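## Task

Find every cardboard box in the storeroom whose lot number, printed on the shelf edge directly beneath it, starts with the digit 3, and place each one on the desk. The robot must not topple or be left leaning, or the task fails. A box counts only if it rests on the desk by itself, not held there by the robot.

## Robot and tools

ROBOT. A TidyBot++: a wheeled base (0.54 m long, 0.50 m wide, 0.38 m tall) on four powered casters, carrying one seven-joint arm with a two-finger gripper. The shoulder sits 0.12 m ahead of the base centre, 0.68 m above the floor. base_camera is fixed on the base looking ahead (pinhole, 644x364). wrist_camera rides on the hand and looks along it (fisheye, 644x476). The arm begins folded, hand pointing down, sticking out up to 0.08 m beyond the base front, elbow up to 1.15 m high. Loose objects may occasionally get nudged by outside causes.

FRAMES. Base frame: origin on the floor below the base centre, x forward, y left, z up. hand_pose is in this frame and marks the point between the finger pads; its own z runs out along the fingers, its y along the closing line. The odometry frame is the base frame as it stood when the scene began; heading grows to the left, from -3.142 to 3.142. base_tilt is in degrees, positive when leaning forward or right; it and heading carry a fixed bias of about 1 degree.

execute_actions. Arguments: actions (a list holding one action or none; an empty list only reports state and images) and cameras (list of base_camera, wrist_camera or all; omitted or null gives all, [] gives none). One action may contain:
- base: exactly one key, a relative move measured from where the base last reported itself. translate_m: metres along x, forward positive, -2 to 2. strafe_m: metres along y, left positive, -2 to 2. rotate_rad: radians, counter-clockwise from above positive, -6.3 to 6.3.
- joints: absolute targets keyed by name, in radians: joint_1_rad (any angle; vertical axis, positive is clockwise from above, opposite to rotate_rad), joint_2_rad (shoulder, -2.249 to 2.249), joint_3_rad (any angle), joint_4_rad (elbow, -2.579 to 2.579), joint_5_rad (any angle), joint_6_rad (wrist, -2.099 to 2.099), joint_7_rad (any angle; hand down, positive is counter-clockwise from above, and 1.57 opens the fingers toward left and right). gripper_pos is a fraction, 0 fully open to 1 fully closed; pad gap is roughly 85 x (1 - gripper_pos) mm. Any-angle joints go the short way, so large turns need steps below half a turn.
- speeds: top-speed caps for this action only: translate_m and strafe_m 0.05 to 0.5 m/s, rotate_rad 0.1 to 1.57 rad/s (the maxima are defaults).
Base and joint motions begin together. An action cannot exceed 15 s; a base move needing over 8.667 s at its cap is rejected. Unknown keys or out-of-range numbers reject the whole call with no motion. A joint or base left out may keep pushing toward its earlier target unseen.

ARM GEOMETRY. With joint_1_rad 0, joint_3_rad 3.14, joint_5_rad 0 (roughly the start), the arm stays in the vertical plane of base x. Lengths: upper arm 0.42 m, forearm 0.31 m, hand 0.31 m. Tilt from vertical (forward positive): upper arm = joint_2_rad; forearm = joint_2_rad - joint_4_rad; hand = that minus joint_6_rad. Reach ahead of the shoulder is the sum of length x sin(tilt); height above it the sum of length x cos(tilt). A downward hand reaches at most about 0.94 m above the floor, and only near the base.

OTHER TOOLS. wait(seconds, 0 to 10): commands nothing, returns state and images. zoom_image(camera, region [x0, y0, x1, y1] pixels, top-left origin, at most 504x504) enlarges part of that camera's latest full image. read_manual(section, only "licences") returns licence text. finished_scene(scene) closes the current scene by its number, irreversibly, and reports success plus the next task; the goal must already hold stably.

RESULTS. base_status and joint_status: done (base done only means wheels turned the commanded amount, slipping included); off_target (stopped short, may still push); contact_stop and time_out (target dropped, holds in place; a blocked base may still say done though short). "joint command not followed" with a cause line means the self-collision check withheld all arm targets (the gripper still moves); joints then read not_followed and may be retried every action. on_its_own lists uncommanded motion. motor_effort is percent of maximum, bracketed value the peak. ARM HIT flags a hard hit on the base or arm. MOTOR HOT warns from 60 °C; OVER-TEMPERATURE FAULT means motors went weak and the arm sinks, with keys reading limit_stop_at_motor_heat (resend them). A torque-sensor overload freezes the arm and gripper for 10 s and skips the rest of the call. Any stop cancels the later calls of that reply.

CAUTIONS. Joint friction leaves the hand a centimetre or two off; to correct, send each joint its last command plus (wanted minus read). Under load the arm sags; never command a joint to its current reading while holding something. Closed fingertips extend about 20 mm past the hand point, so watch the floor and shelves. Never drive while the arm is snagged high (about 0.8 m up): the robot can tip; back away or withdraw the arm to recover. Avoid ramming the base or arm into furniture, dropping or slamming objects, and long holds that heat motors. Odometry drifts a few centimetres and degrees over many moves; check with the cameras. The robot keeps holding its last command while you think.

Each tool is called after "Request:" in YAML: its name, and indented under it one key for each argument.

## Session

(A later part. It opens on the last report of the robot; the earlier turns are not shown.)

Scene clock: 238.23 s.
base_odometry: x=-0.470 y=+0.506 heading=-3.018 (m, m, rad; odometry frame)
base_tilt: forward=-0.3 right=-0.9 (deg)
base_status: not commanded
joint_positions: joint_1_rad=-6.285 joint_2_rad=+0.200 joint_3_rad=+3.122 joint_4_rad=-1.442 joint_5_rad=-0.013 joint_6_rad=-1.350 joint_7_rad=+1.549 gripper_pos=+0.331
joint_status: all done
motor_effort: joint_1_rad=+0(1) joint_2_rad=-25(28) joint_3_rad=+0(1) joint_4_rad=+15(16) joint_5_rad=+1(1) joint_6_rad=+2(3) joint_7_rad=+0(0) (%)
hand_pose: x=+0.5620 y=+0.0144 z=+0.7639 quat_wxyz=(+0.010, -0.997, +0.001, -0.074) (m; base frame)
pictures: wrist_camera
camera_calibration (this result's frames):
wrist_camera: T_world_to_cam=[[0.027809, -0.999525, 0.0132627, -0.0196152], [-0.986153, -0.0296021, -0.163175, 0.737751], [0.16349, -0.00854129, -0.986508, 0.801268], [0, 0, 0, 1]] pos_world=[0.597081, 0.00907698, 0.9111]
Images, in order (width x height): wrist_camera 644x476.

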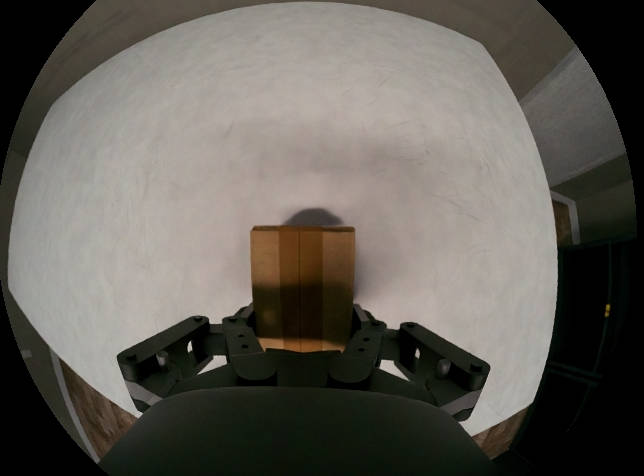

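Request:
execute_actions:
  actions:
    - {"joints":{"joint_4_rad":-1.49,"joint_6_rad":-1.26}}
  cameras: ["wrist_camera"]

Scene clock: 241.30 s.
base_odometry: x=-0.470 y=+0.506 heading=-3.018 (m, m, rad; odometry frame)
base_tilt: forward=-0.2 right=-0.9 (deg)
base_status: not commanded
joint_positions: joint_1_rad=-6.285 joint_2_rad=+0.184 joint_3_rad=+3.122 joint_4_rad=-1.468 joint_5_rad=-0.013 joint_6_rad=-1.311 joint_7_rad=+1.549 gripper_pos=+0.331
joint_status: all done
motor_effort: joint_1_rad=+0(0) joint_2_rad=-21(26) joint_3_rad=+0(1) joint_4_rad=+14(16) joint_5_rad=+1(1) joint_6_rad=+4(3) joint_7_rad=+0(1) (%)
hand_pose: x=+0.5644 y=+0.0145 z=+0.7638 quat_wxyz=(+0.010, -0.996, +0.001, -0.089) (m; base frame)
pictures: wrist_camera
camera_calibration (this result's frames):
wrist_camera: T_world_to_cam=[[0.0268249, -0.999545, 0.0138005, -0.01947], [-0.980792, -0.0289848, -0.192892, 0.759765], [0.193204, -0.00836116, -0.981123, 0.779844], [0, 0, 0, 1]] pos_world=[0.595025, 0.00908093, 0.911944]
Images, in order (width x height): wrist_camera 644x476.

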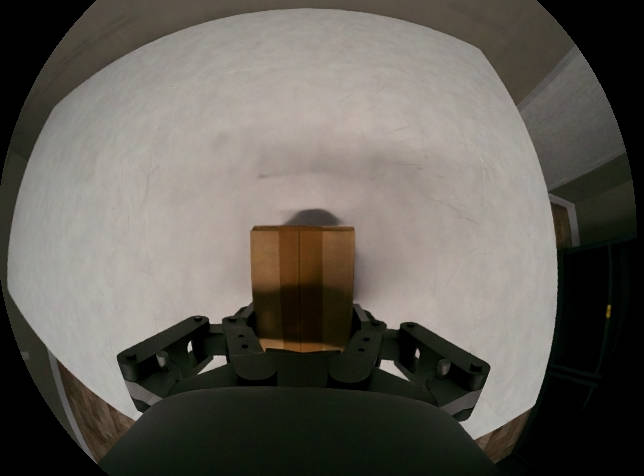

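Contact. Release.

Request:
execute_actions:
  actions:
    - {"joints":{"gripper_pos":0.0,"joint_4_rad":-1.46}}
  cameras: []

Request:
execute_actions:
  actions:
    - {"joints":{"joint_2_rad":0.0,"joint_4_rad":-1.4,"joint_6_rad":-1.2}}

Scene clock: 245.10 s.
base_odometry: x=-0.470 y=+0.506 heading=-3.018 (m, m, rad; odometry frame)
base_tilt: forward=-0.3 right=-1.1 (deg)
base_status: not commanded
joint_positions: joint_1_rad=-6.285 joint_2_rad=+0.189 joint_3_rad=+3.122 joint_4_rad=-1.462 joint_5_rad=-0.013 joint_6_rad=-1.307 joint_7_rad=+1.549 gripper_pos=+0.000
joint_status: all done
motor_effort: joint_1_rad=+0(0) joint_2_rad=-25(26) joint_3_rad=-1(1) joint_4_rad=+15(16) joint_5_rad=+1(1) joint_6_rad=+2(3) joint_7_rad=+0(1) (%)
hand_pose: x=+0.5680 y=+0.0145 z=+0.7642 quat_wxyz=(+0.010, -0.996, +0.001, -0.092) (m; base frame)
pictures: none
No camera images: the call's "cameras" was empty. Leave "cameras" out to get every camera's image.

Scene clock: 246.30 s.
base_odometry: x=-0.470 y=+0.506 heading=-3.018 (m, m, rad; odometry frame)
base_tilt: forward=-0.3 right=-1.0 (deg)
base_status: not commanded
joint_positions: joint_1_rad=-6.285 joint_2_rad=-0.001 joint_3_rad=+3.122 joint_4_rad=-1.402 joint_5_rad=-0.013 joint_6_rad=-1.245 joint_7_rad=+1.549 gripper_pos=+0.000
joint_status: all done
motor_effort: joint_1_rad=+0(1) joint_2_rad=-20(28) joint_3_rad=+0(0) joint_4_rad=+17(16) joint_5_rad=+0(1) joint_6_rad=+5(5) joint_7_rad=+0(0) (%)
hand_pose: x=+0.5760 y=+0.0151 z=+0.8819 quat_wxyz=(+0.012, -0.969, +0.000, -0.245) (m; base frame)
pictures: base_camera, wrist_camera
camera_calibration (this result's frames):
wrist_camera: T_world_to_cam=[[0.0206092, -0.999623, 0.0181547, -0.0210475], [-0.872057, -0.0268541, -0.488666, 0.992094], [0.48897, -0.00576097, -0.872282, 0.627103], [0, 0, 0, 1]] pos_world=[0.558962, 0.00921494, 1.0322]
Images, in order (width x height): base_camera 644x364, wrist_camera 644x476.

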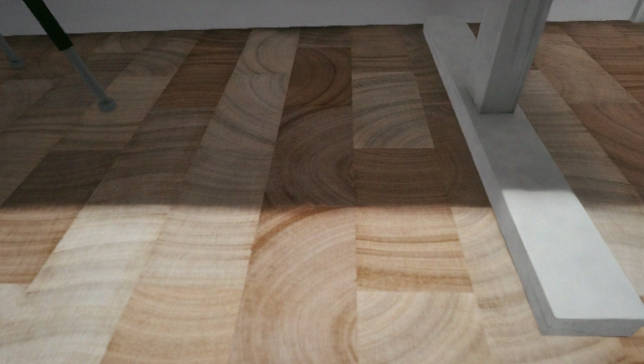

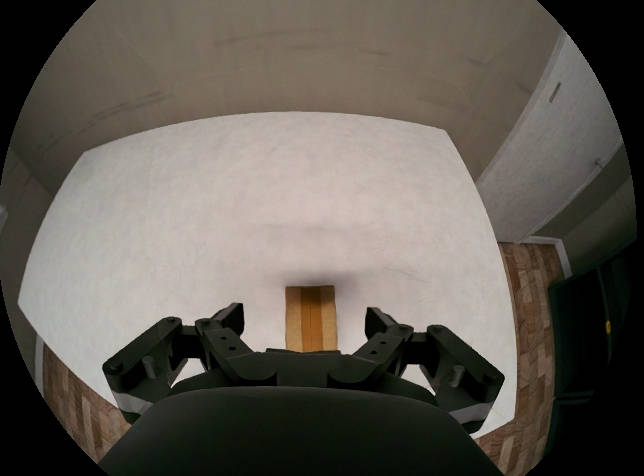

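Request:
execute_actions:
  actions:
    - {"base":{"translate_m":-0.55},"joints":{"joint_2_rad":-0.39,"joint_4_rad":-2.5,"joint_6_rad":0.3}}
  cameras: []

Request:
execute_actions:
  actions:
    - {"base":{"rotate_rad":-1.574}}
  cameras: []

Request:
execute_actions:
  actions:
    - {"base":{"translate_m":0.75},"joints":{"joint_2_rad":0.6,"joint_4_rad":-2.0,"joint_6_rad":0.9}}

Scene clock: 254.67 s.
base_odometry: x=+0.076 y=+0.574 heading=-3.018 (m, m, rad; odometry frame)
base_tilt: forward=-0.2 right=-0.9 (deg)
base_status: done
joint_positions: joint_1_rad=-6.285 joint_2_rad=-0.376 joint_3_rad=+3.122 joint_4_rad=-2.496 joint_5_rad=-0.013 joint_6_rad=+0.255 joint_7_rad=+1.549 gripper_pos=+0.000
joint_status: all done
motor_effort: joint_1_rad=+1(1) joint_2_rad=-6(24) joint_3_rad=+0(2) joint_4_rad=+17(19) joint_5_rad=+1(0) joint_6_rad=+9(9) joint_7_rad=+0(0) (%)
hand_pose: x=+0.5303 y=+0.0096 z=+0.8189 quat_wxyz=(+0.012, -0.803, +0.004, -0.596) (m; base frame)
pictures: none
No camera images: the call's "cameras" was empty. Leave "cameras" out to get every camera's image.

Scene clock: 256.97 s.
base_odometry: x=+0.076 y=+0.574 heading=+1.692 (m, m, rad; odometry frame)
base_tilt: forward=-0.3 right=-1.0 (deg)
base_status: done
joint_positions: joint_1_rad=-6.285 joint_2_rad=-0.376 joint_3_rad=+3.122 joint_4_rad=-2.496 joint_5_rad=-0.013 joint_6_rad=+0.255 joint_7_rad=+1.549 gripper_pos=+0.000
joint_status: not commanded
motor_effort: joint_1_rad=+1(1) joint_2_rad=-6(7) joint_3_rad=+0(2) joint_4_rad=+17(17) joint_5_rad=+1(1) joint_6_rad=+10(10) joint_7_rad=+1(0) (%)
hand_pose: x=+0.5304 y=+0.0094 z=+0.8190 quat_wxyz=(+0.012, -0.803, +0.005, -0.596) (m; base frame)
pictures: none
No camera images: the call's "cameras" was empty. Leave "cameras" out to get every camera's image.

Scene clock: 259.83 s.
base_odometry: x=-0.013 y=+1.319 heading=+1.691 (m, m, rad; odometry frame)
base_tilt: forward=-0.2 right=-1.0 (deg)
base_status: done
joint_positions: joint_1_rad=-6.285 joint_2_rad=+0.593 joint_3_rad=+3.122 joint_4_rad=-2.005 joint_5_rad=-0.013 joint_6_rad=+0.855 joint_7_rad=+1.549 gripper_pos=+0.000
joint_status: all done
motor_effort: joint_1_rad=+1(2) joint_2_rad=-35(38) joint_3_rad=-2(1) joint_4_rad=+12(17) joint_5_rad=+1(1) joint_6_rad=+9(10) joint_7_rad=+0(1) (%)
hand_pose: x=+0.8230 y=+0.0105 z=+0.7086 quat_wxyz=(+0.016, -0.765, +0.011, -0.644) (m; base frame)
pictures: base_camera, wrist_camera
camera_calibration (this result's frames):
wrist_camera: T_world_to_cam=[[-0.0199544, -0.999801, -0.000821665, 0.019204], [-0.156696, 0.00393907, -0.987639, 0.887245], [0.987445, -0.019579, -0.156744, -0.562015], [0, 0, 0, 1]] pos_world=[0.69437, 0.00470155, 0.788201]
Images, in order (width x height): base_camera 644x364, wrist_camera 644x476.

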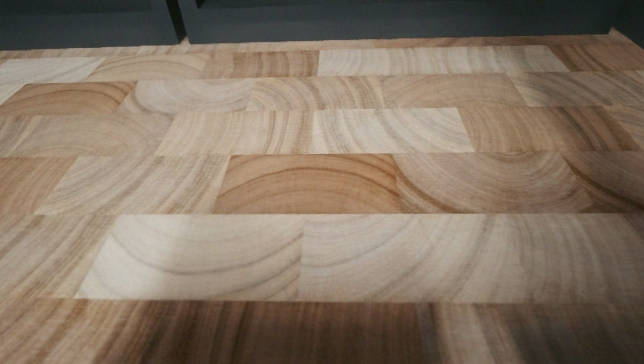

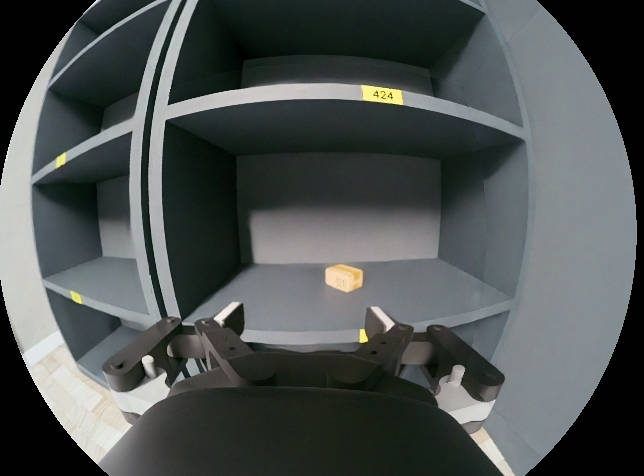

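Tilt the hand down a bit to read the label.

Request:
execute_actions:
  actions:
    - {"joints":{"joint_6_rad":0.5}}
  cameras: ["wrist_camera"]

Scene clock: 262.73 s.
base_odometry: x=-0.013 y=+1.319 heading=+1.691 (m, m, rad; odometry frame)
base_tilt: forward=-0.3 right=-1.0 (deg)
base_status: not commanded
joint_positions: joint_1_rad=-6.285 joint_2_rad=+0.598 joint_3_rad=+3.122 joint_4_rad=-2.003 joint_5_rad=-0.013 joint_6_rad=+0.520 joint_7_rad=+1.549 gripper_pos=+0.000
joint_status: all done
motor_effort: joint_1_rad=+0(1) joint_2_rad=-35(38) joint_3_rad=-1(1) joint_4_rad=+11(13) joint_5_rad=+1(1) joint_6_rad=+9(9) joint_7_rad=+0(0) (%)
hand_pose: x=+0.7889 y=+0.0120 z=+0.6081 quat_wxyz=(+0.015, -0.863, +0.011, -0.506) (m; base frame)
pictures: wrist_camera
camera_calibration (this result's frames):
wrist_camera: T_world_to_cam=[[-0.0129631, -0.999892, 0.00693729, 0.00971371], [-0.475394, 0.0000593499, -0.879773, 0.968535], [0.879678, -0.0147026, -0.475343, -0.265312], [0, 0, 0, 1]] pos_world=[0.69395, 0.00575442, 0.72591]
Images, in order (width x height): wrist_camera 644x476.

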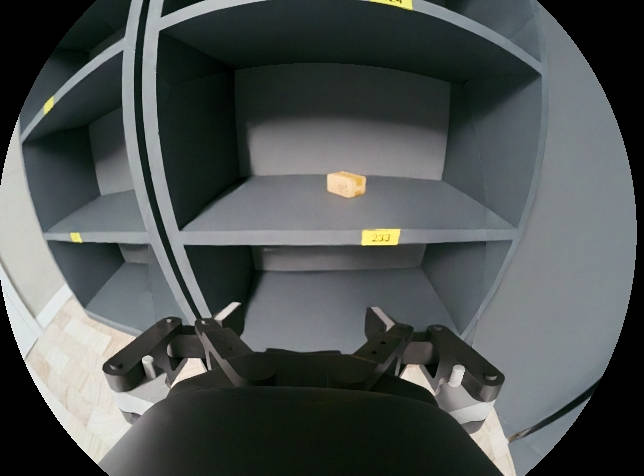

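Request:
zoom_image:
  camera: "wrist_camera"
  region: [340, 215, 420, 260]

Region (340, 215, 420, 260) of wrist_camera's 644x476 image, scaled by 6.300; it fills the top 284 rows of this view, and the rest is white.

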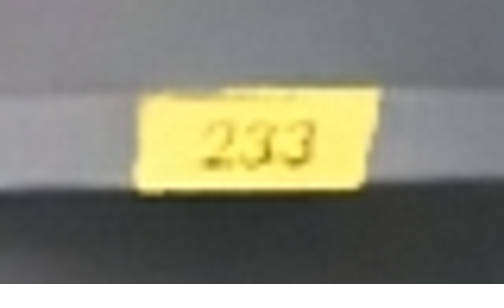

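Request:
execute_actions:
  actions:
    - {"base":{"translate_m":-2.0},"joints":{"joint_2_rad":-0.39,"joint_4_rad":-2.5,"joint_6_rad":0.3}}
  cameras: []

Request:
execute_actions:
  actions:
    - {"base":{"translate_m":-0.55},"joints":{"joint_1_rad":1.3}}

Scene clock: 281.13 s.
base_odometry: x=+0.226 y=-0.667 heading=+1.691 (m, m, rad; odometry frame)
base_tilt: forward=-0.3 right=-0.9 (deg)
base_status: done
joint_positions: joint_1_rad=-6.285 joint_2_rad=-0.378 joint_3_rad=+3.122 joint_4_rad=-2.494 joint_5_rad=-0.013 joint_6_rad=+0.344 joint_7_rad=+1.549 gripper_pos=+0.000
joint_status: all done
motor_effort: joint_1_rad=+0(2) joint_2_rad=-6(38) joint_3_rad=+0(3) joint_4_rad=+17(18) joint_5_rad=+1(2) joint_6_rad=+9(9) joint_7_rad=+1(0) (%)
hand_pose: x=+0.5373 y=+0.0095 z=+0.8480 quat_wxyz=(+0.012, -0.774, +0.005, -0.633) (m; base frame)
pictures: none
No camera images: the call's "cameras" was empty. Leave "cameras" out to get every camera's image.

Scene clock: 283.70 s.
base_odometry: x=+0.292 y=-1.213 heading=+1.691 (m, m, rad; odometry frame)
base_tilt: forward=-0.3 right=-1.0 (deg)
base_status: done
joint_positions: joint_1_rad=-4.999 joint_2_rad=-0.380 joint_3_rad=+3.122 joint_4_rad=-2.494 joint_5_rad=-0.013 joint_6_rad=+0.344 joint_7_rad=+1.549 gripper_pos=+0.000
joint_status: all done
motor_effort: joint_1_rad=+1(0) joint_2_rad=-6(8) joint_3_rad=+1(1) joint_4_rad=+18(18) joint_5_rad=+1(1) joint_6_rad=+9(11) joint_7_rad=+1(0) (%)
hand_pose: x=+0.2456 y=-0.3984 z=+0.8487 quat_wxyz=(-0.370, -0.617, +0.467, -0.514) (m; base frame)
pictures: base_camera, wrist_camera
camera_calibration (this result's frames):
wrist_camera: T_world_to_cam=[[-0.963138, -0.268671, 0.0134481, 0.109814], [-0.0617264, 0.172067, -0.983149, 0.97656], [0.26183, -0.947739, -0.182309, -0.147701], [0, 0, 0, 1]] pos_world=[0.204718, -0.278512, 0.9317]
Images, in order (width x height): base_camera 644x364, wrist_camera 644x476.

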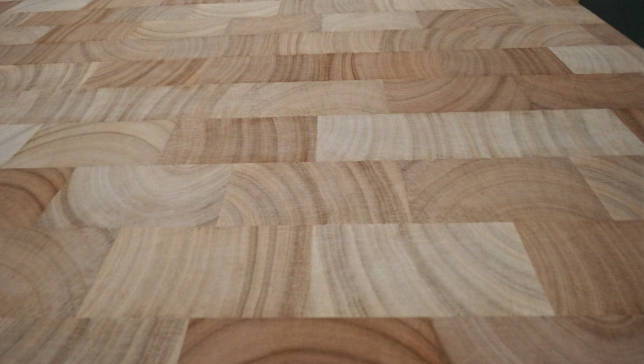

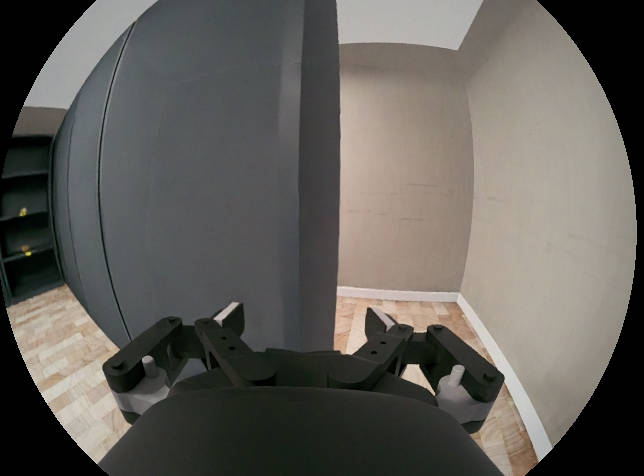

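Request:
execute_actions:
  actions:
    - {"base":{"translate_m":-0.2},"joints":{"joint_1_rad":0.0,"joint_6_rad":0.1}}
  cameras: []

Request:
execute_actions:
  actions:
    - {"base":{"rotate_rad":-1.57}}
  cameras: []

Request:
execute_actions:
  actions:
    - {"base":{"translate_m":1.6},"joints":{"joint_1_rad":-1.2,"joint_6_rad":0.3}}

Scene clock: 294.77 s.
base_odometry: x=+0.315 y=-1.412 heading=+1.691 (m, m, rad; odometry frame)
base_tilt: forward=-0.3 right=-1.0 (deg)
base_status: done
joint_positions: joint_1_rad=-6.267 joint_2_rad=-0.380 joint_3_rad=+3.122 joint_4_rad=-2.494 joint_5_rad=-0.013 joint_6_rad=+0.146 joint_7_rad=+1.549 gripper_pos=+0.000
joint_status: all done
motor_effort: joint_1_rad=+1(0) joint_2_rad=-5(7) joint_3_rad=+0(1) joint_4_rad=+17(17) joint_5_rad=+1(2) joint_6_rad=+8(10) joint_7_rad=+1(0) (%)
hand_pose: x=+0.5189 y=+0.0023 z=+0.7899 quat_wxyz=(+0.006, -0.832, +0.012, -0.554) (m; base frame)
pictures: none
No camera images: the call's "cameras" was empty. Leave "cameras" out to get every camera's image.

Scene clock: 297.07 s.
base_odometry: x=+0.316 y=-1.412 heading=+0.121 (m, m, rad; odometry frame)
base_tilt: forward=-0.2 right=-1.0 (deg)
base_status: done
joint_positions: joint_1_rad=-6.269 joint_2_rad=-0.380 joint_3_rad=+3.123 joint_4_rad=-2.494 joint_5_rad=-0.013 joint_6_rad=+0.146 joint_7_rad=+1.549 gripper_pos=+0.000
joint_status: not commanded
motor_effort: joint_1_rad=+0(2) joint_2_rad=-6(6) joint_3_rad=+0(1) joint_4_rad=+17(17) joint_5_rad=+1(1) joint_6_rad=+9(9) joint_7_rad=+0(0) (%)
hand_pose: x=+0.5189 y=+0.0030 z=+0.7897 quat_wxyz=(+0.007, -0.833, +0.011, -0.554) (m; base frame)
pictures: none
No camera images: the call's "cameras" was empty. Leave "cameras" out to get every camera's image.

Scene clock: 301.63 s.
base_odometry: x=+1.904 y=-1.221 heading=+0.121 (m, m, rad; odometry frame)
base_tilt: forward=-0.3 right=-1.0 (deg)
base_status: done
joint_positions: joint_1_rad=-7.467 joint_2_rad=-0.381 joint_3_rad=+3.123 joint_4_rad=-2.494 joint_5_rad=-0.013 joint_6_rad=+0.254 joint_7_rad=+1.549 gripper_pos=+0.000
joint_status: all done
motor_effort: joint_1_rad=+1(0) joint_2_rad=-5(6) joint_3_rad=+0(1) joint_4_rad=+17(18) joint_5_rad=+1(1) joint_6_rad=+9(10) joint_7_rad=+1(1) (%)
hand_pose: x=+0.2660 y=+0.3837 z=+0.8215 quat_wxyz=(+0.343, -0.668, -0.443, -0.490) (m; base frame)
pictures: base_camera, wrist_camera
camera_calibration (this result's frames):
wrist_camera: T_world_to_cam=[[0.920882, -0.389531, 0.0155475, -0.116529], [-0.0912978, -0.254264, -0.962816, 0.971291], [0.379, 0.88522, -0.269711, -0.0795209], [0, 0, 0, 1]] pos_world=[0.226125, 0.271966, 0.915538]
Images, in order (width x height): base_camera 644x364, wrist_camera 644x476.

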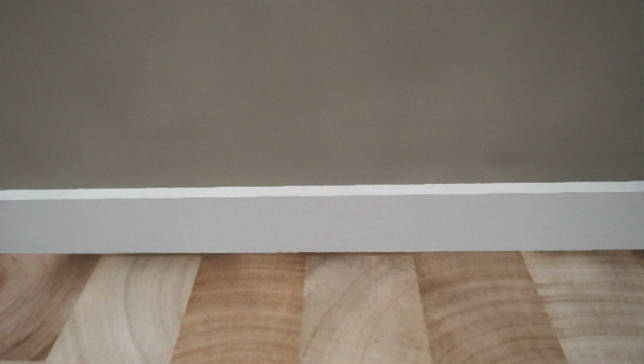

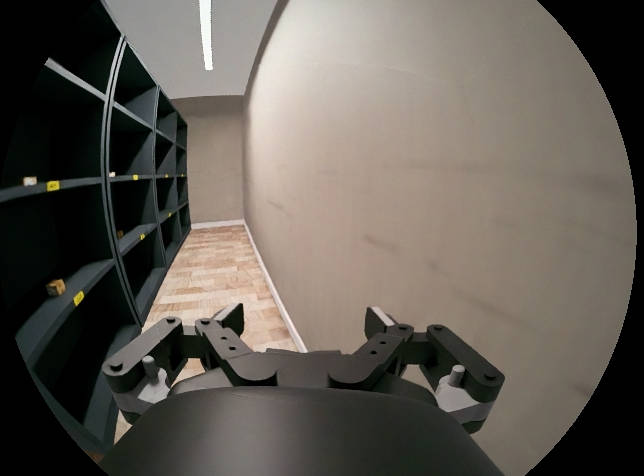

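Request:
execute_actions:
  actions:
    - {"base":{"rotate_rad":1.57},"joints":{"joint_1_rad":-1.57,"joint_6_rad":0.2}}
  cameras: []

Request:
execute_actions:
  actions:
    - {"base":{"strafe_m":-0.12}}
  cameras: []

Request:
execute_actions:
  actions:
    - {"base":{"translate_m":0.9}}

Scene clock: 311.13 s.
base_odometry: x=+1.904 y=-1.221 heading=+1.690 (m, m, rad; odometry frame)
base_tilt: forward=-0.3 right=-1.0 (deg)
base_status: done
joint_positions: joint_1_rad=-7.841 joint_2_rad=-0.381 joint_3_rad=+3.123 joint_4_rad=-2.494 joint_5_rad=-0.013 joint_6_rad=+0.247 joint_7_rad=+1.549 gripper_pos=+0.000
joint_status: all done
motor_effort: joint_1_rad=+0(1) joint_2_rad=-6(7) joint_3_rad=+0(1) joint_4_rad=+17(17) joint_5_rad=+1(1) joint_6_rad=+10(9) joint_7_rad=+1(1) (%)
hand_pose: x=+0.1158 y=+0.4103 z=+0.8194 quat_wxyz=(+0.426, -0.576, -0.561, -0.416) (m; base frame)
pictures: none
No camera images: the call's "cameras" was empty. Leave "cameras" out to get every camera's image.

Scene clock: 312.47 s.
base_odometry: x=+2.024 y=-1.207 heading=+1.692 (m, m, rad; odometry frame)
base_tilt: forward=-0.3 right=-1.0 (deg)
base_status: done
joint_positions: joint_1_rad=-7.841 joint_2_rad=-0.386 joint_3_rad=+3.123 joint_4_rad=-2.496 joint_5_rad=-0.013 joint_6_rad=+0.245 joint_7_rad=+1.549 gripper_pos=+0.000
joint_status: not commanded
motor_effort: joint_1_rad=+1(0) joint_2_rad=-6(9) joint_3_rad=+0(1) joint_4_rad=+17(18) joint_5_rad=+1(1) joint_6_rad=+9(10) joint_7_rad=+0(0) (%)
hand_pose: x=+0.1158 y=+0.4090 z=+0.8196 quat_wxyz=(+0.426, -0.575, -0.560, -0.416) (m; base frame)
pictures: none
No camera images: the call's "cameras" was empty. Leave "cameras" out to get every camera's image.

Scene clock: 315.63 s.
base_odometry: x=+1.916 y=-0.313 heading=+1.691 (m, m, rad; odometry frame)
base_tilt: forward=-0.2 right=-0.9 (deg)
base_status: done
joint_positions: joint_1_rad=-7.841 joint_2_rad=-0.386 joint_3_rad=+3.122 joint_4_rad=-2.496 joint_5_rad=-0.013 joint_6_rad=+0.245 joint_7_rad=+1.549 gripper_pos=+0.000
joint_status: not commanded
motor_effort: joint_1_rad=+0(1) joint_2_rad=-6(6) joint_3_rad=+1(3) joint_4_rad=+17(18) joint_5_rad=+1(0) joint_6_rad=+9(10) joint_7_rad=+0(0) (%)
hand_pose: x=+0.1156 y=+0.4089 z=+0.8194 quat_wxyz=(+0.426, -0.575, -0.561, -0.416) (m; base frame)
pictures: base_camera, wrist_camera
camera_calibration (this result's frames):
wrist_camera: T_world_to_cam=[[0.999537, -0.0260149, 0.0158083, -0.126161], [0.00799673, -0.276673, -0.960931, 0.958123], [0.0293722, 0.960612, -0.276337, -0.0303877], [0, 0, 0, 1]] pos_world=[0.119333, 0.290995, 0.914287]
Images, in order (width x height): base_camera 644x364, wrist_camera 644x476.

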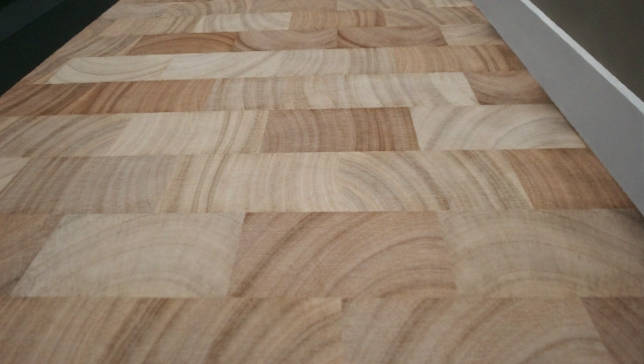

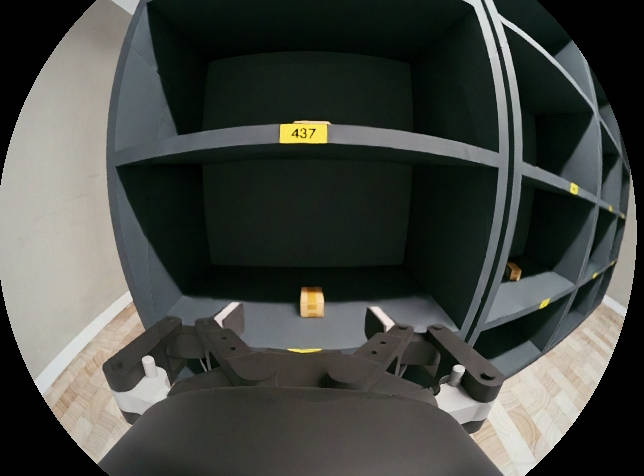

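Request:
execute_actions:
  actions:
    - {"joints":{"joint_6_rad":-0.02}}
  cameras: ["wrist_camera"]

Scene clock: 319.43 s.
base_odometry: x=+1.916 y=-0.313 heading=+1.691 (m, m, rad; odometry frame)
base_tilt: forward=-0.4 right=-1.0 (deg)
base_status: not commanded
joint_positions: joint_1_rad=-7.841 joint_2_rad=-0.386 joint_3_rad=+3.122 joint_4_rad=-2.503 joint_5_rad=-0.013 joint_6_rad=+0.003 joint_7_rad=+1.549 gripper_pos=+0.000
joint_status: all done
motor_effort: joint_1_rad=+0(1) joint_2_rad=-5(6) joint_3_rad=+1(0) joint_4_rad=+16(18) joint_5_rad=+1(1) joint_6_rad=+8(9) joint_7_rad=+1(0) (%)
hand_pose: x=+0.1153 y=+0.3764 z=+0.7472 quat_wxyz=(+0.352, -0.624, -0.608, -0.343) (m; base frame)
pictures: wrist_camera
camera_calibration (this result's frames):
wrist_camera: T_world_to_cam=[[0.999567, -0.0204459, 0.0211806, -0.131674], [0.00797178, -0.504606, -0.863313, 0.892553], [0.028339, 0.863107, -0.504225, 0.187971], [0, 0, 0, 1]] pos_world=[0.119175, 0.285457, 0.868121]
Images, in order (width x height): wrist_camera 644x476.

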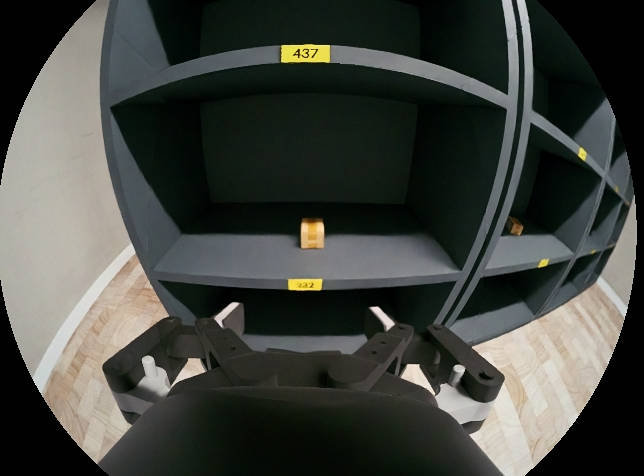

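Request:
zoom_image:
  camera: "wrist_camera"
  region: [270, 210, 350, 300]

Region (270, 210, 350, 300) of wrist_camera's 644x476 image, scaled by 5.600.

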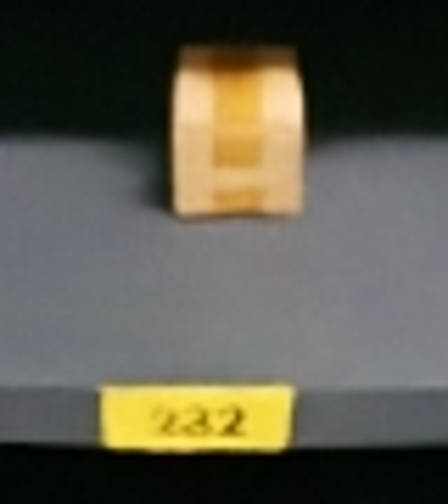

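Request:
execute_actions:
  actions:
    - {"joints":{"joint_2_rad":0.45,"joint_4_rad":-2.15,"joint_6_rad":0.55}}
  cameras: ["wrist_camera"]

Request:
zoom_image:
  camera: "wrist_camera"
  region: [250, 180, 370, 300]

Scene clock: 332.13 s.
base_odometry: x=+1.916 y=-0.313 heading=+1.691 (m, m, rad; odometry frame)
base_tilt: forward=-0.2 right=-1.1 (deg)
base_status: not commanded
joint_positions: joint_1_rad=-7.841 joint_2_rad=+0.437 joint_3_rad=+3.122 joint_4_rad=-2.160 joint_5_rad=-0.013 joint_6_rad=+0.505 joint_7_rad=+1.549 gripper_pos=+0.000
joint_status: all done
motor_effort: joint_1_rad=+1(0) joint_2_rad=-30(31) joint_3_rad=-1(1) joint_4_rad=+12(18) joint_5_rad=+1(1) joint_6_rad=+9(8) joint_7_rad=+0(0) (%)
hand_pose: x=+0.1165 y=+0.6106 z=+0.6392 quat_wxyz=(+0.361, -0.623, -0.601, -0.347) (m; base frame)
pictures: wrist_camera
camera_calibration (this result's frames):
wrist_camera: T_world_to_cam=[[0.999618, -0.0258229, 0.00988879, -0.115295], [-0.00388816, -0.485331, -0.874322, 0.914148], [0.0273769, 0.873949, -0.485246, -0.087273], [0, 0, 0, 1]] pos_world=[0.121195, 0.51696, 0.758051]
Images, in order (width x height): wrist_camera 644x476.

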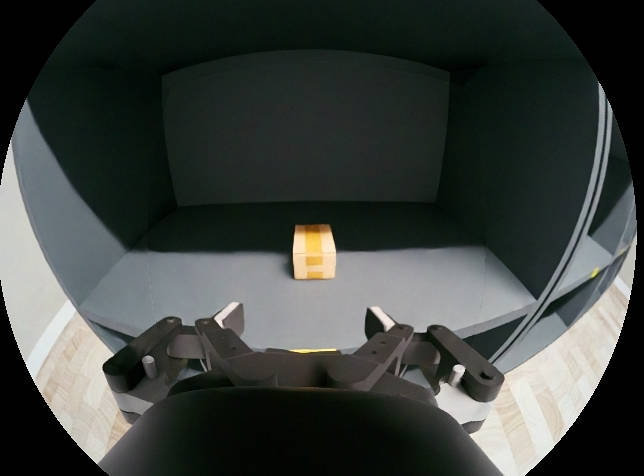

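Region (250, 180, 370, 300) of wrist_camera's 644x476 image, scaled by 4.200.

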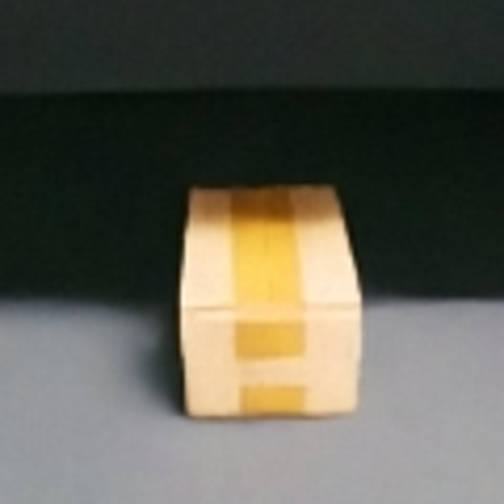

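Request:
execute_actions:
  actions:
    - {"joints":{"joint_2_rad":0.3,"joint_6_rad":0.15}}
  cameras: ["wrist_camera"]

Request:
zoom_image:
  camera: "wrist_camera"
  region: [250, 180, 370, 300]

Scene clock: 338.00 s.
base_odometry: x=+1.916 y=-0.313 heading=+1.691 (m, m, rad; odometry frame)
base_tilt: forward=-0.3 right=-1.0 (deg)
base_status: not commanded
joint_positions: joint_1_rad=-7.841 joint_2_rad=+0.312 joint_3_rad=+3.122 joint_4_rad=-2.157 joint_5_rad=-0.013 joint_6_rad=+0.187 joint_7_rad=+1.549 gripper_pos=+0.000
joint_status: all done
motor_effort: joint_1_rad=+0(1) joint_2_rad=-26(31) joint_3_rad=-1(1) joint_4_rad=+13(13) joint_5_rad=+1(1) joint_6_rad=+7(9) joint_7_rad=+1(1) (%)
hand_pose: x=+0.1151 y=+0.5608 z=+0.6333 quat_wxyz=(+0.302, -0.653, -0.632, -0.288) (m; base frame)
pictures: wrist_camera
camera_calibration (this result's frames):
wrist_camera: T_world_to_cam=[[0.999724, -0.0189666, 0.0138679, -0.121474], [-0.00152368, -0.64132, -0.767272, 0.904208], [0.0234463, 0.767039, -0.641172, 0.112613], [0, 0, 0, 1]] pos_world=[0.120178, 0.491205, 0.767662]
Images, in order (width x height): wrist_camera 644x476.

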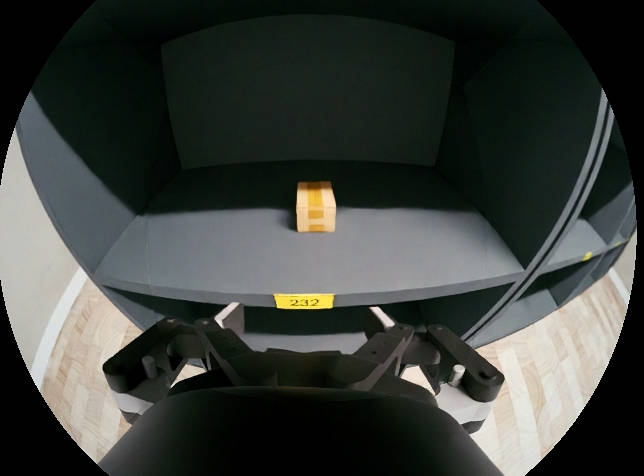

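Region (250, 180, 370, 300) of wrist_camera's 644x476 image, scaled by 4.200.

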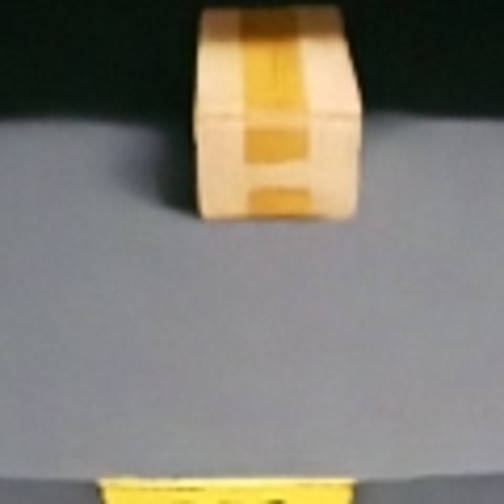

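Request:
execute_actions:
  actions:
    - {"base":{"translate_m":0.92},"joints":{"joint_2_rad":0.1,"joint_4_rad":-2.3,"joint_6_rad":0.1}}
  cameras: ["wrist_camera"]

Scene clock: 345.93 s.
base_odometry: x=+1.806 y=+0.601 heading=+1.691 (m, m, rad; odometry frame)
base_tilt: forward=-0.3 right=-0.9 (deg)
base_status: done
joint_positions: joint_1_rad=-7.846 joint_2_rad=+0.111 joint_3_rad=+3.122 joint_4_rad=-2.292 joint_5_rad=-0.013 joint_6_rad=+0.145 joint_7_rad=+1.549 gripper_pos=+0.000
joint_status: all done
motor_effort: joint_1_rad=+1(3) joint_2_rad=-21(29) joint_3_rad=+0(1) joint_4_rad=+13(15) joint_5_rad=+1(1) joint_6_rad=+7(6) joint_7_rad=+1(0) (%)
hand_pose: x=+0.1128 y=+0.4986 z=+0.6698 quat_wxyz=(+0.309, -0.647, -0.631, -0.295) (m; base frame)
pictures: wrist_camera
camera_calibration (this result's frames):
wrist_camera: T_world_to_cam=[[0.999769, -0.0135771, 0.0166329, -0.125397], [0.00454885, -0.623152, -0.782088, 0.892484], [0.0209833, 0.781983, -0.622946, 0.164428], [0, 0, 0, 1]] pos_world=[0.117858, 0.42587, 0.802516]
Images, in order (width x height): wrist_camera 644x476.

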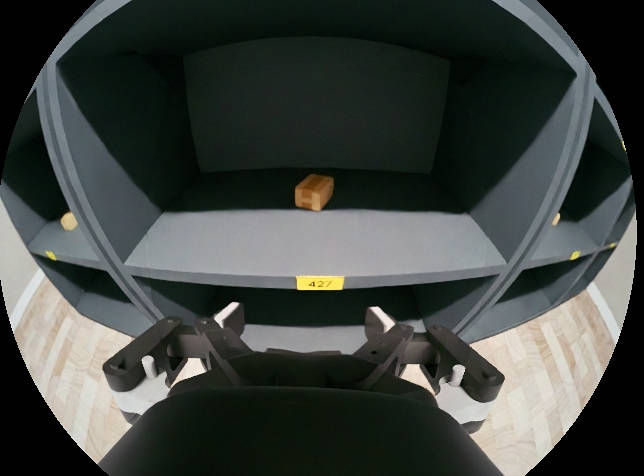

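427. Look up.

Request:
execute_actions:
  actions:
    - {"joints":{"joint_6_rad":0.75}}
  cameras: ["wrist_camera"]

Scene clock: 349.10 s.
base_odometry: x=+1.806 y=+0.601 heading=+1.691 (m, m, rad; odometry frame)
base_tilt: forward=-0.3 right=-0.9 (deg)
base_status: not commanded
joint_positions: joint_1_rad=-7.846 joint_2_rad=+0.110 joint_3_rad=+3.122 joint_4_rad=-2.298 joint_5_rad=-0.013 joint_6_rad=+0.730 joint_7_rad=+1.549 gripper_pos=+0.000
joint_status: all done
motor_effort: joint_1_rad=+0(0) joint_2_rad=-21(21) joint_3_rad=+0(0) joint_4_rad=+15(15) joint_5_rad=+1(1) joint_6_rad=+9(8) joint_7_rad=+0(0) (%)
hand_pose: x=+0.1146 y=+0.5658 z=+0.8332 quat_wxyz=(+0.481, -0.534, -0.518, -0.464) (m; base frame)
pictures: wrist_camera
camera_calibration (this result's frames):
wrist_camera: T_world_to_cam=[[0.999644, -0.0263641, 0.00412752, -0.111287], [0.00167777, -0.0922744, -0.995732, 0.940112], [0.0266325, 0.995385, -0.0921973, -0.350044], [0, 0, 0, 1]] pos_world=[0.118993, 0.432242, 0.904286]
Images, in order (width x height): wrist_camera 644x476.

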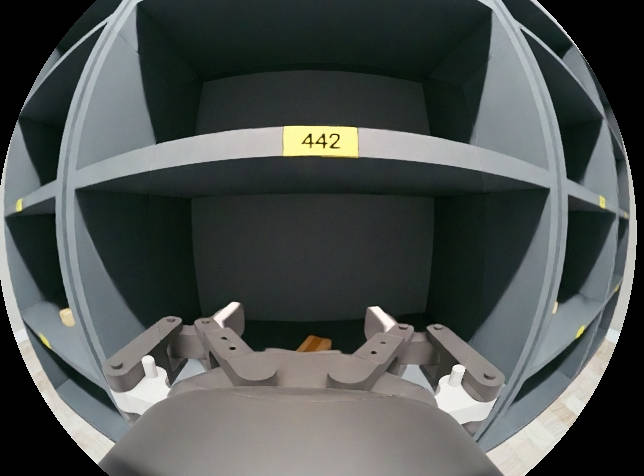

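Request:
execute_actions:
  actions:
    - {"base":{"translate_m":0.92}}
  cameras: ["wrist_camera"]

Request:
execute_actions:
  actions:
    - {"joints":{"joint_6_rad":0.1}}
  cameras: ["wrist_camera"]

Scene clock: 355.53 s.
base_odometry: x=+1.696 y=+1.514 heading=+1.690 (m, m, rad; odometry frame)
base_tilt: forward=-0.2 right=-1.0 (deg)
base_status: done
joint_positions: joint_1_rad=-7.847 joint_2_rad=+0.110 joint_3_rad=+3.122 joint_4_rad=-2.298 joint_5_rad=-0.013 joint_6_rad=+0.730 joint_7_rad=+1.549 gripper_pos=+0.000
joint_status: not commanded
motor_effort: joint_1_rad=+1(3) joint_2_rad=-21(22) joint_3_rad=-1(2) joint_4_rad=+15(15) joint_5_rad=+1(2) joint_6_rad=+9(10) joint_7_rad=+1(1) (%)
hand_pose: x=+0.1140 y=+0.5658 z=+0.8332 quat_wxyz=(+0.481, -0.534, -0.518, -0.464) (m; base frame)
pictures: wrist_camera
camera_calibration (this result's frames):
wrist_camera: T_world_to_cam=[[0.999669, -0.0254071, 0.00412419, -0.111288], [0.00176279, -0.0922729, -0.995732, 0.940102], [0.0256792, 0.99541, -0.0921976, -0.34993], [0, 0, 0, 1]] pos_world=[0.11858, 0.432242, 0.904286]
Images, in order (width x height): wrist_camera 644x476.

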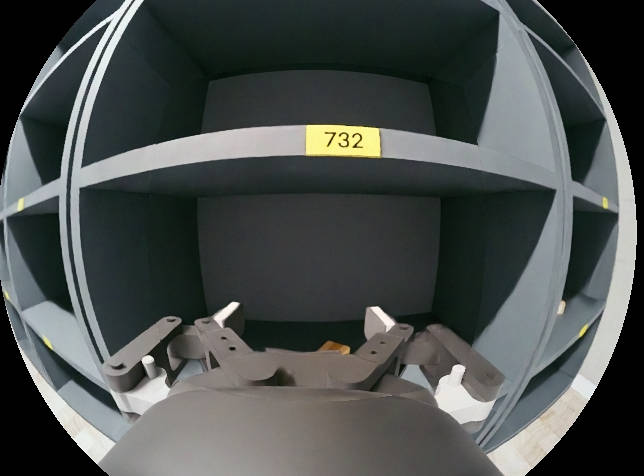

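Scene clock: 356.60 s.
base_odometry: x=+1.696 y=+1.514 heading=+1.690 (m, m, rad; odometry frame)
base_tilt: forward=-0.2 right=-1.0 (deg)
base_status: not commanded
joint_positions: joint_1_rad=-7.847 joint_2_rad=+0.109 joint_3_rad=+3.122 joint_4_rad=-2.301 joint_5_rad=-0.013 joint_6_rad=+0.120 joint_7_rad=+1.549 gripper_pos=+0.000
joint_status: all done
motor_effort: joint_1_rad=+1(0) joint_2_rad=-20(21) joint_3_rad=-1(1) joint_4_rad=+13(15) joint_5_rad=+1(1) joint_6_rad=+8(9) joint_7_rad=+0(0) (%)
hand_pose: x=+0.1123 y=+0.4899 z=+0.6613 quat_wxyz=(+0.299, -0.652, -0.636, -0.285) (m; base frame)
pictures: wrist_camera
camera_calibration (this result's frames):
wrist_camera: T_world_to_cam=[[0.999783, -0.0117976, 0.0171776, -0.126109], [0.00546103, -0.647172, -0.762324, 0.879049], [0.0201105, 0.762253, -0.646967, 0.19159], [0, 0, 0, 1]] pos_world=[0.117428, 0.421368, 0.79624]
Images, in order (width x height): wrist_camera 644x476.

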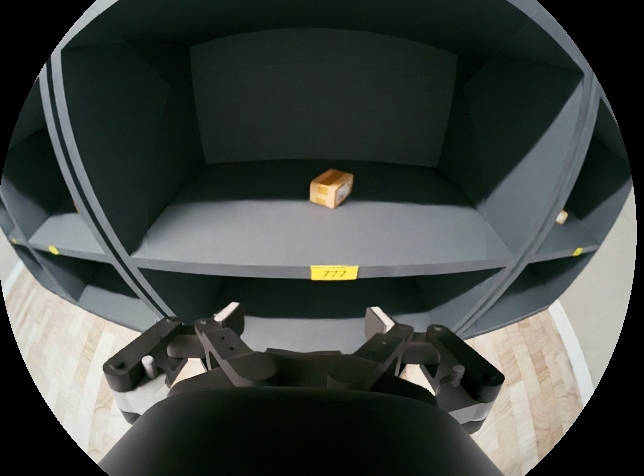

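Request:
execute_actions:
  actions:
    - {"base":{"translate_m":0.85}}

Request:
execute_actions:
  actions:
    - {"joints":{"joint_6_rad":0.75}}
  cameras: ["wrist_camera"]

Scene clock: 361.87 s.
base_odometry: x=+1.595 y=+2.358 heading=+1.690 (m, m, rad; odometry frame)
base_tilt: forward=-0.3 right=-1.0 (deg)
base_status: done
joint_positions: joint_1_rad=-7.847 joint_2_rad=+0.109 joint_3_rad=+3.122 joint_4_rad=-2.301 joint_5_rad=-0.013 joint_6_rad=+0.120 joint_7_rad=+1.549 gripper_pos=+0.000
joint_status: not commanded
motor_effort: joint_1_rad=+1(1) joint_2_rad=-21(21) joint_3_rad=+0(2) joint_4_rad=+13(13) joint_5_rad=+1(1) joint_6_rad=+7(8) joint_7_rad=+0(0) (%)
hand_pose: x=+0.1121 y=+0.4899 z=+0.6613 quat_wxyz=(+0.299, -0.652, -0.636, -0.285) (m; base frame)
pictures: base_camera, wrist_camera
camera_calibration (this result's frames):
wrist_camera: T_world_to_cam=[[0.999788, -0.0113681, 0.0171761, -0.126109], [0.00573794, -0.64717, -0.762324, 0.879016], [0.019782, 0.762261, -0.646967, 0.19163], [0, 0, 0, 1]] pos_world=[0.117247, 0.421367, 0.796239]
Images, in order (width x height): base_camera 644x364, wrist_camera 644x476.

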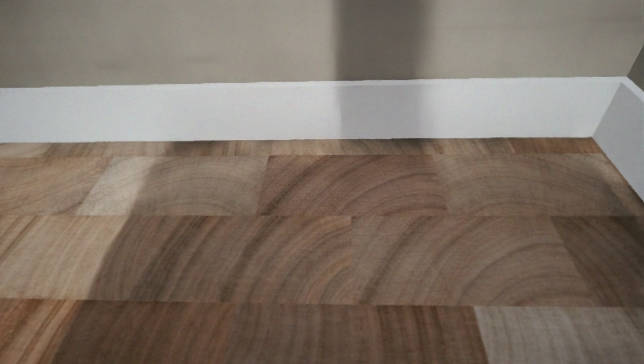

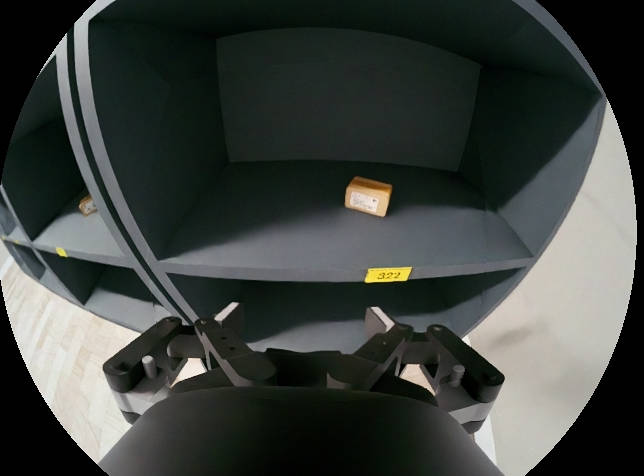

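Scene clock: 362.90 s.
base_odometry: x=+1.595 y=+2.358 heading=+1.690 (m, m, rad; odometry frame)
base_tilt: forward=-0.3 right=-1.0 (deg)
base_status: not commanded
joint_positions: joint_1_rad=-7.847 joint_2_rad=+0.108 joint_3_rad=+3.122 joint_4_rad=-2.300 joint_5_rad=-0.013 joint_6_rad=+0.730 joint_7_rad=+1.549 gripper_pos=+0.000
joint_status: all done
motor_effort: joint_1_rad=+1(0) joint_2_rad=-21(21) joint_3_rad=+0(1) joint_4_rad=+15(15) joint_5_rad=+1(1) joint_6_rad=+9(10) joint_7_rad=+0(0) (%)
hand_pose: x=+0.1138 y=+0.5652 z=+0.8336 quat_wxyz=(+0.481, -0.533, -0.518, -0.464) (m; base frame)
pictures: wrist_camera
camera_calibration (this result's frames):
wrist_camera: T_world_to_cam=[[0.99968, -0.0249759, 0.00413439, -0.111316], [0.00182838, -0.0916558, -0.995789, 0.940178], [0.0252497, 0.995477, -0.0915808, -0.349792], [0, 0, 0, 1]] pos_world=[0.118393, 0.431602, 0.904645]
Images, in order (width x height): wrist_camera 644x476.

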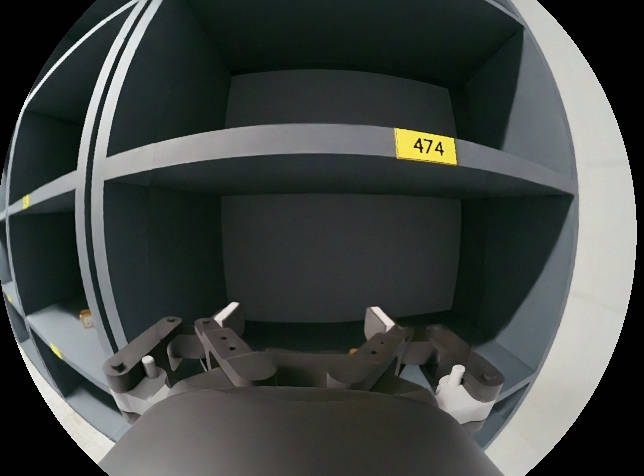

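Request:
execute_actions:
  actions:
    - {"base":{"translate_m":-0.195},"joints":{"joint_1_rad":-0.75,"joint_7_rad":3.14}}
  cameras: []

Request:
execute_actions:
  actions:
    - {"joints":{"joint_2_rad":1.0,"joint_4_rad":-0.617,"joint_6_rad":-1.35}}

Scene clock: 397.50 s.
base_odometry: x=+1.618 y=+2.165 heading=+1.690 (m, m, rad; odometry frame)
base_tilt: forward=-0.2 right=-1.0 (deg)
base_status: done
joint_positions: joint_1_rad=-7.047 joint_2_rad=+0.107 joint_3_rad=+3.122 joint_4_rad=-2.299 joint_5_rad=-0.013 joint_6_rad=+0.730 joint_7_rad=+3.120 gripper_pos=+0.000
joint_status: all done
motor_effort: joint_1_rad=+0(3) joint_2_rad=-20(26) joint_3_rad=+1(2) joint_4_rad=+14(15) joint_5_rad=+1(1) joint_6_rad=+9(10) joint_7_rad=+0(0) (%)
hand_pose: x=+0.5208 y=+0.3975 z=+0.8342 quat_wxyz=(-0.249, -0.299, -0.681, -0.621) (m; base frame)
pictures: none
No camera images: the call's "cameras" was empty. Leave "cameras" out to get every camera's image.

Scene clock: 400.50 s.
base_odometry: x=+1.618 y=+2.165 heading=+1.690 (m, m, rad; odometry frame)
base_tilt: forward=-0.2 right=-1.0 (deg)
base_status: not commanded
joint_positions: joint_1_rad=-7.047 joint_2_rad=+0.981 joint_3_rad=+3.122 joint_4_rad=-0.627 joint_5_rad=-0.013 joint_6_rad=-1.307 joint_7_rad=+3.120 gripper_pos=+0.000
joint_status: all done
motor_effort: joint_1_rad=+1(1) joint_2_rad=-50(50) joint_3_rad=-2(2) joint_4_rad=+16(16) joint_5_rad=+0(0) joint_6_rad=+2(11) joint_7_rad=+0(0) (%)
hand_pose: x=+0.6387 y=+0.5179 z=+0.6012 quat_wxyz=(-0.029, -0.397, -0.911, -0.110) (m; base frame)
pictures: base_camera, wrist_camera
camera_calibration (this result's frames):
wrist_camera: T_world_to_cam=[[0.688457, 0.679643, 0.253203, -0.952222], [0.709514, -0.703509, -0.0408166, -0.00584079], [0.15039, 0.207752, -0.966552, 0.516854], [0, 0, 0, 1]] pos_world=[0.581978, 0.535684, 0.740434]
Images, in order (width x height): base_camera 644x364, wrist_camera 644x476.

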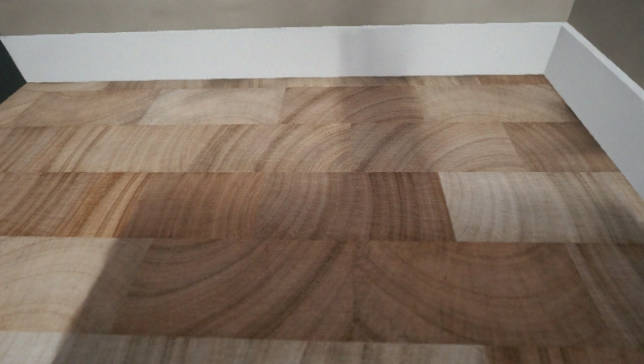

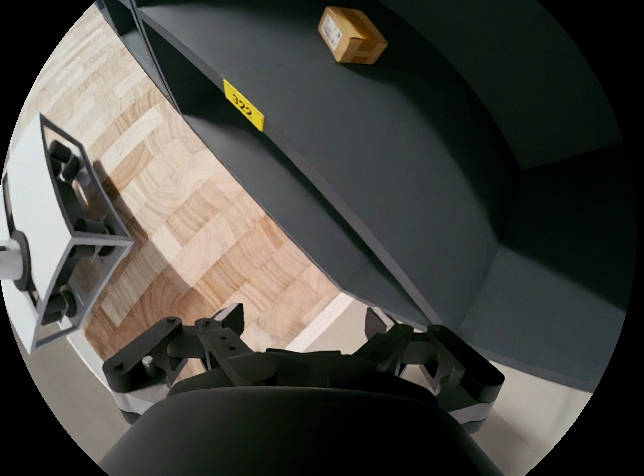

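Request:
execute_actions:
  actions:
    - {"base":{"strafe_m":0.157},"joints":{"joint_2_rad":1.035},"speeds":{"strafe_m":0.15}}
  cameras: ["wrist_camera"]

Scene clock: 408.73 s.
base_odometry: x=+1.462 y=+2.146 heading=+1.690 (m, m, rad; odometry frame)
base_tilt: forward=-0.2 right=-1.0 (deg)
base_status: done
joint_positions: joint_1_rad=-7.039 joint_2_rad=+1.021 joint_3_rad=+3.122 joint_4_rad=-0.624 joint_5_rad=-0.013 joint_6_rad=-1.307 joint_7_rad=+3.120 gripper_pos=+0.000
joint_status: all done
motor_effort: joint_1_rad=+0(3) joint_2_rad=-50(51) joint_3_rad=-1(2) joint_4_rad=+16(16) joint_5_rad=+0(0) joint_6_rad=+2(2) joint_7_rad=+0(0) (%)
hand_pose: x=+0.6407 y=+0.5114 z=+0.5725 quat_wxyz=(-0.022, -0.401, -0.911, -0.093) (m; base frame)
pictures: wrist_camera
camera_calibration (this result's frames):
wrist_camera: T_world_to_cam=[[0.700682, 0.68004, 0.215847, -0.928525], [0.70245, -0.710505, -0.0417969, -0.00435683], [0.124937, 0.180908, -0.975532, 0.525331], [0, 0, 0, 1]] pos_world=[0.588028, 0.533302, 0.712715]
Images, in order (width x height): wrist_camera 644x476.

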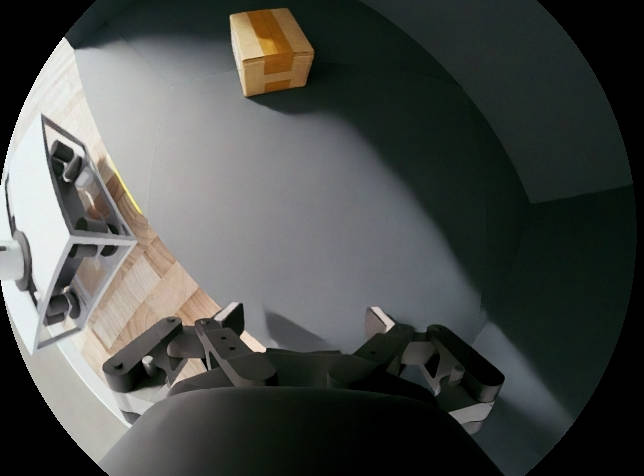

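Request:
execute_actions:
  actions:
    - {"joints":{"joint_1_rad":-0.96}}
  cameras: ["wrist_camera"]

Scene clock: 417.87 s.
base_odometry: x=+1.462 y=+2.146 heading=+1.690 (m, m, rad; odometry frame)
base_tilt: forward=-0.3 right=-1.0 (deg)
base_status: not commanded
joint_positions: joint_1_rad=-7.248 joint_2_rad=+1.021 joint_3_rad=+3.121 joint_4_rad=-0.624 joint_5_rad=-0.013 joint_6_rad=-1.307 joint_7_rad=+3.120 gripper_pos=+0.000
joint_status: all done
motor_effort: joint_1_rad=+1(6) joint_2_rad=-50(50) joint_3_rad=-1(3) joint_4_rad=+15(16) joint_5_rad=+0(1) joint_6_rad=+2(2) joint_7_rad=+0(0) (%)
hand_pose: x=+0.5224 y=+0.6090 z=+0.5725 quat_wxyz=(-0.012, -0.304, -0.948, -0.095) (m; base frame)
pictures: wrist_camera
camera_calibration (this result's frames):
wrist_camera: T_world_to_cam=[[0.543619, 0.811098, 0.215867, -0.909842], [0.835183, -0.548278, -0.0431475, -0.0192303], [0.0833583, 0.203744, -0.975469, 0.530254], [0, 0, 0, 1]] pos_world=[0.466467, 0.619391, 0.712821]
Images, in order (width x height): wrist_camera 644x476.

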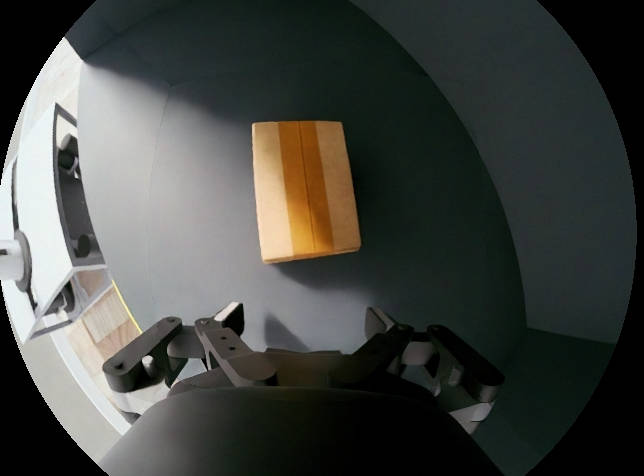

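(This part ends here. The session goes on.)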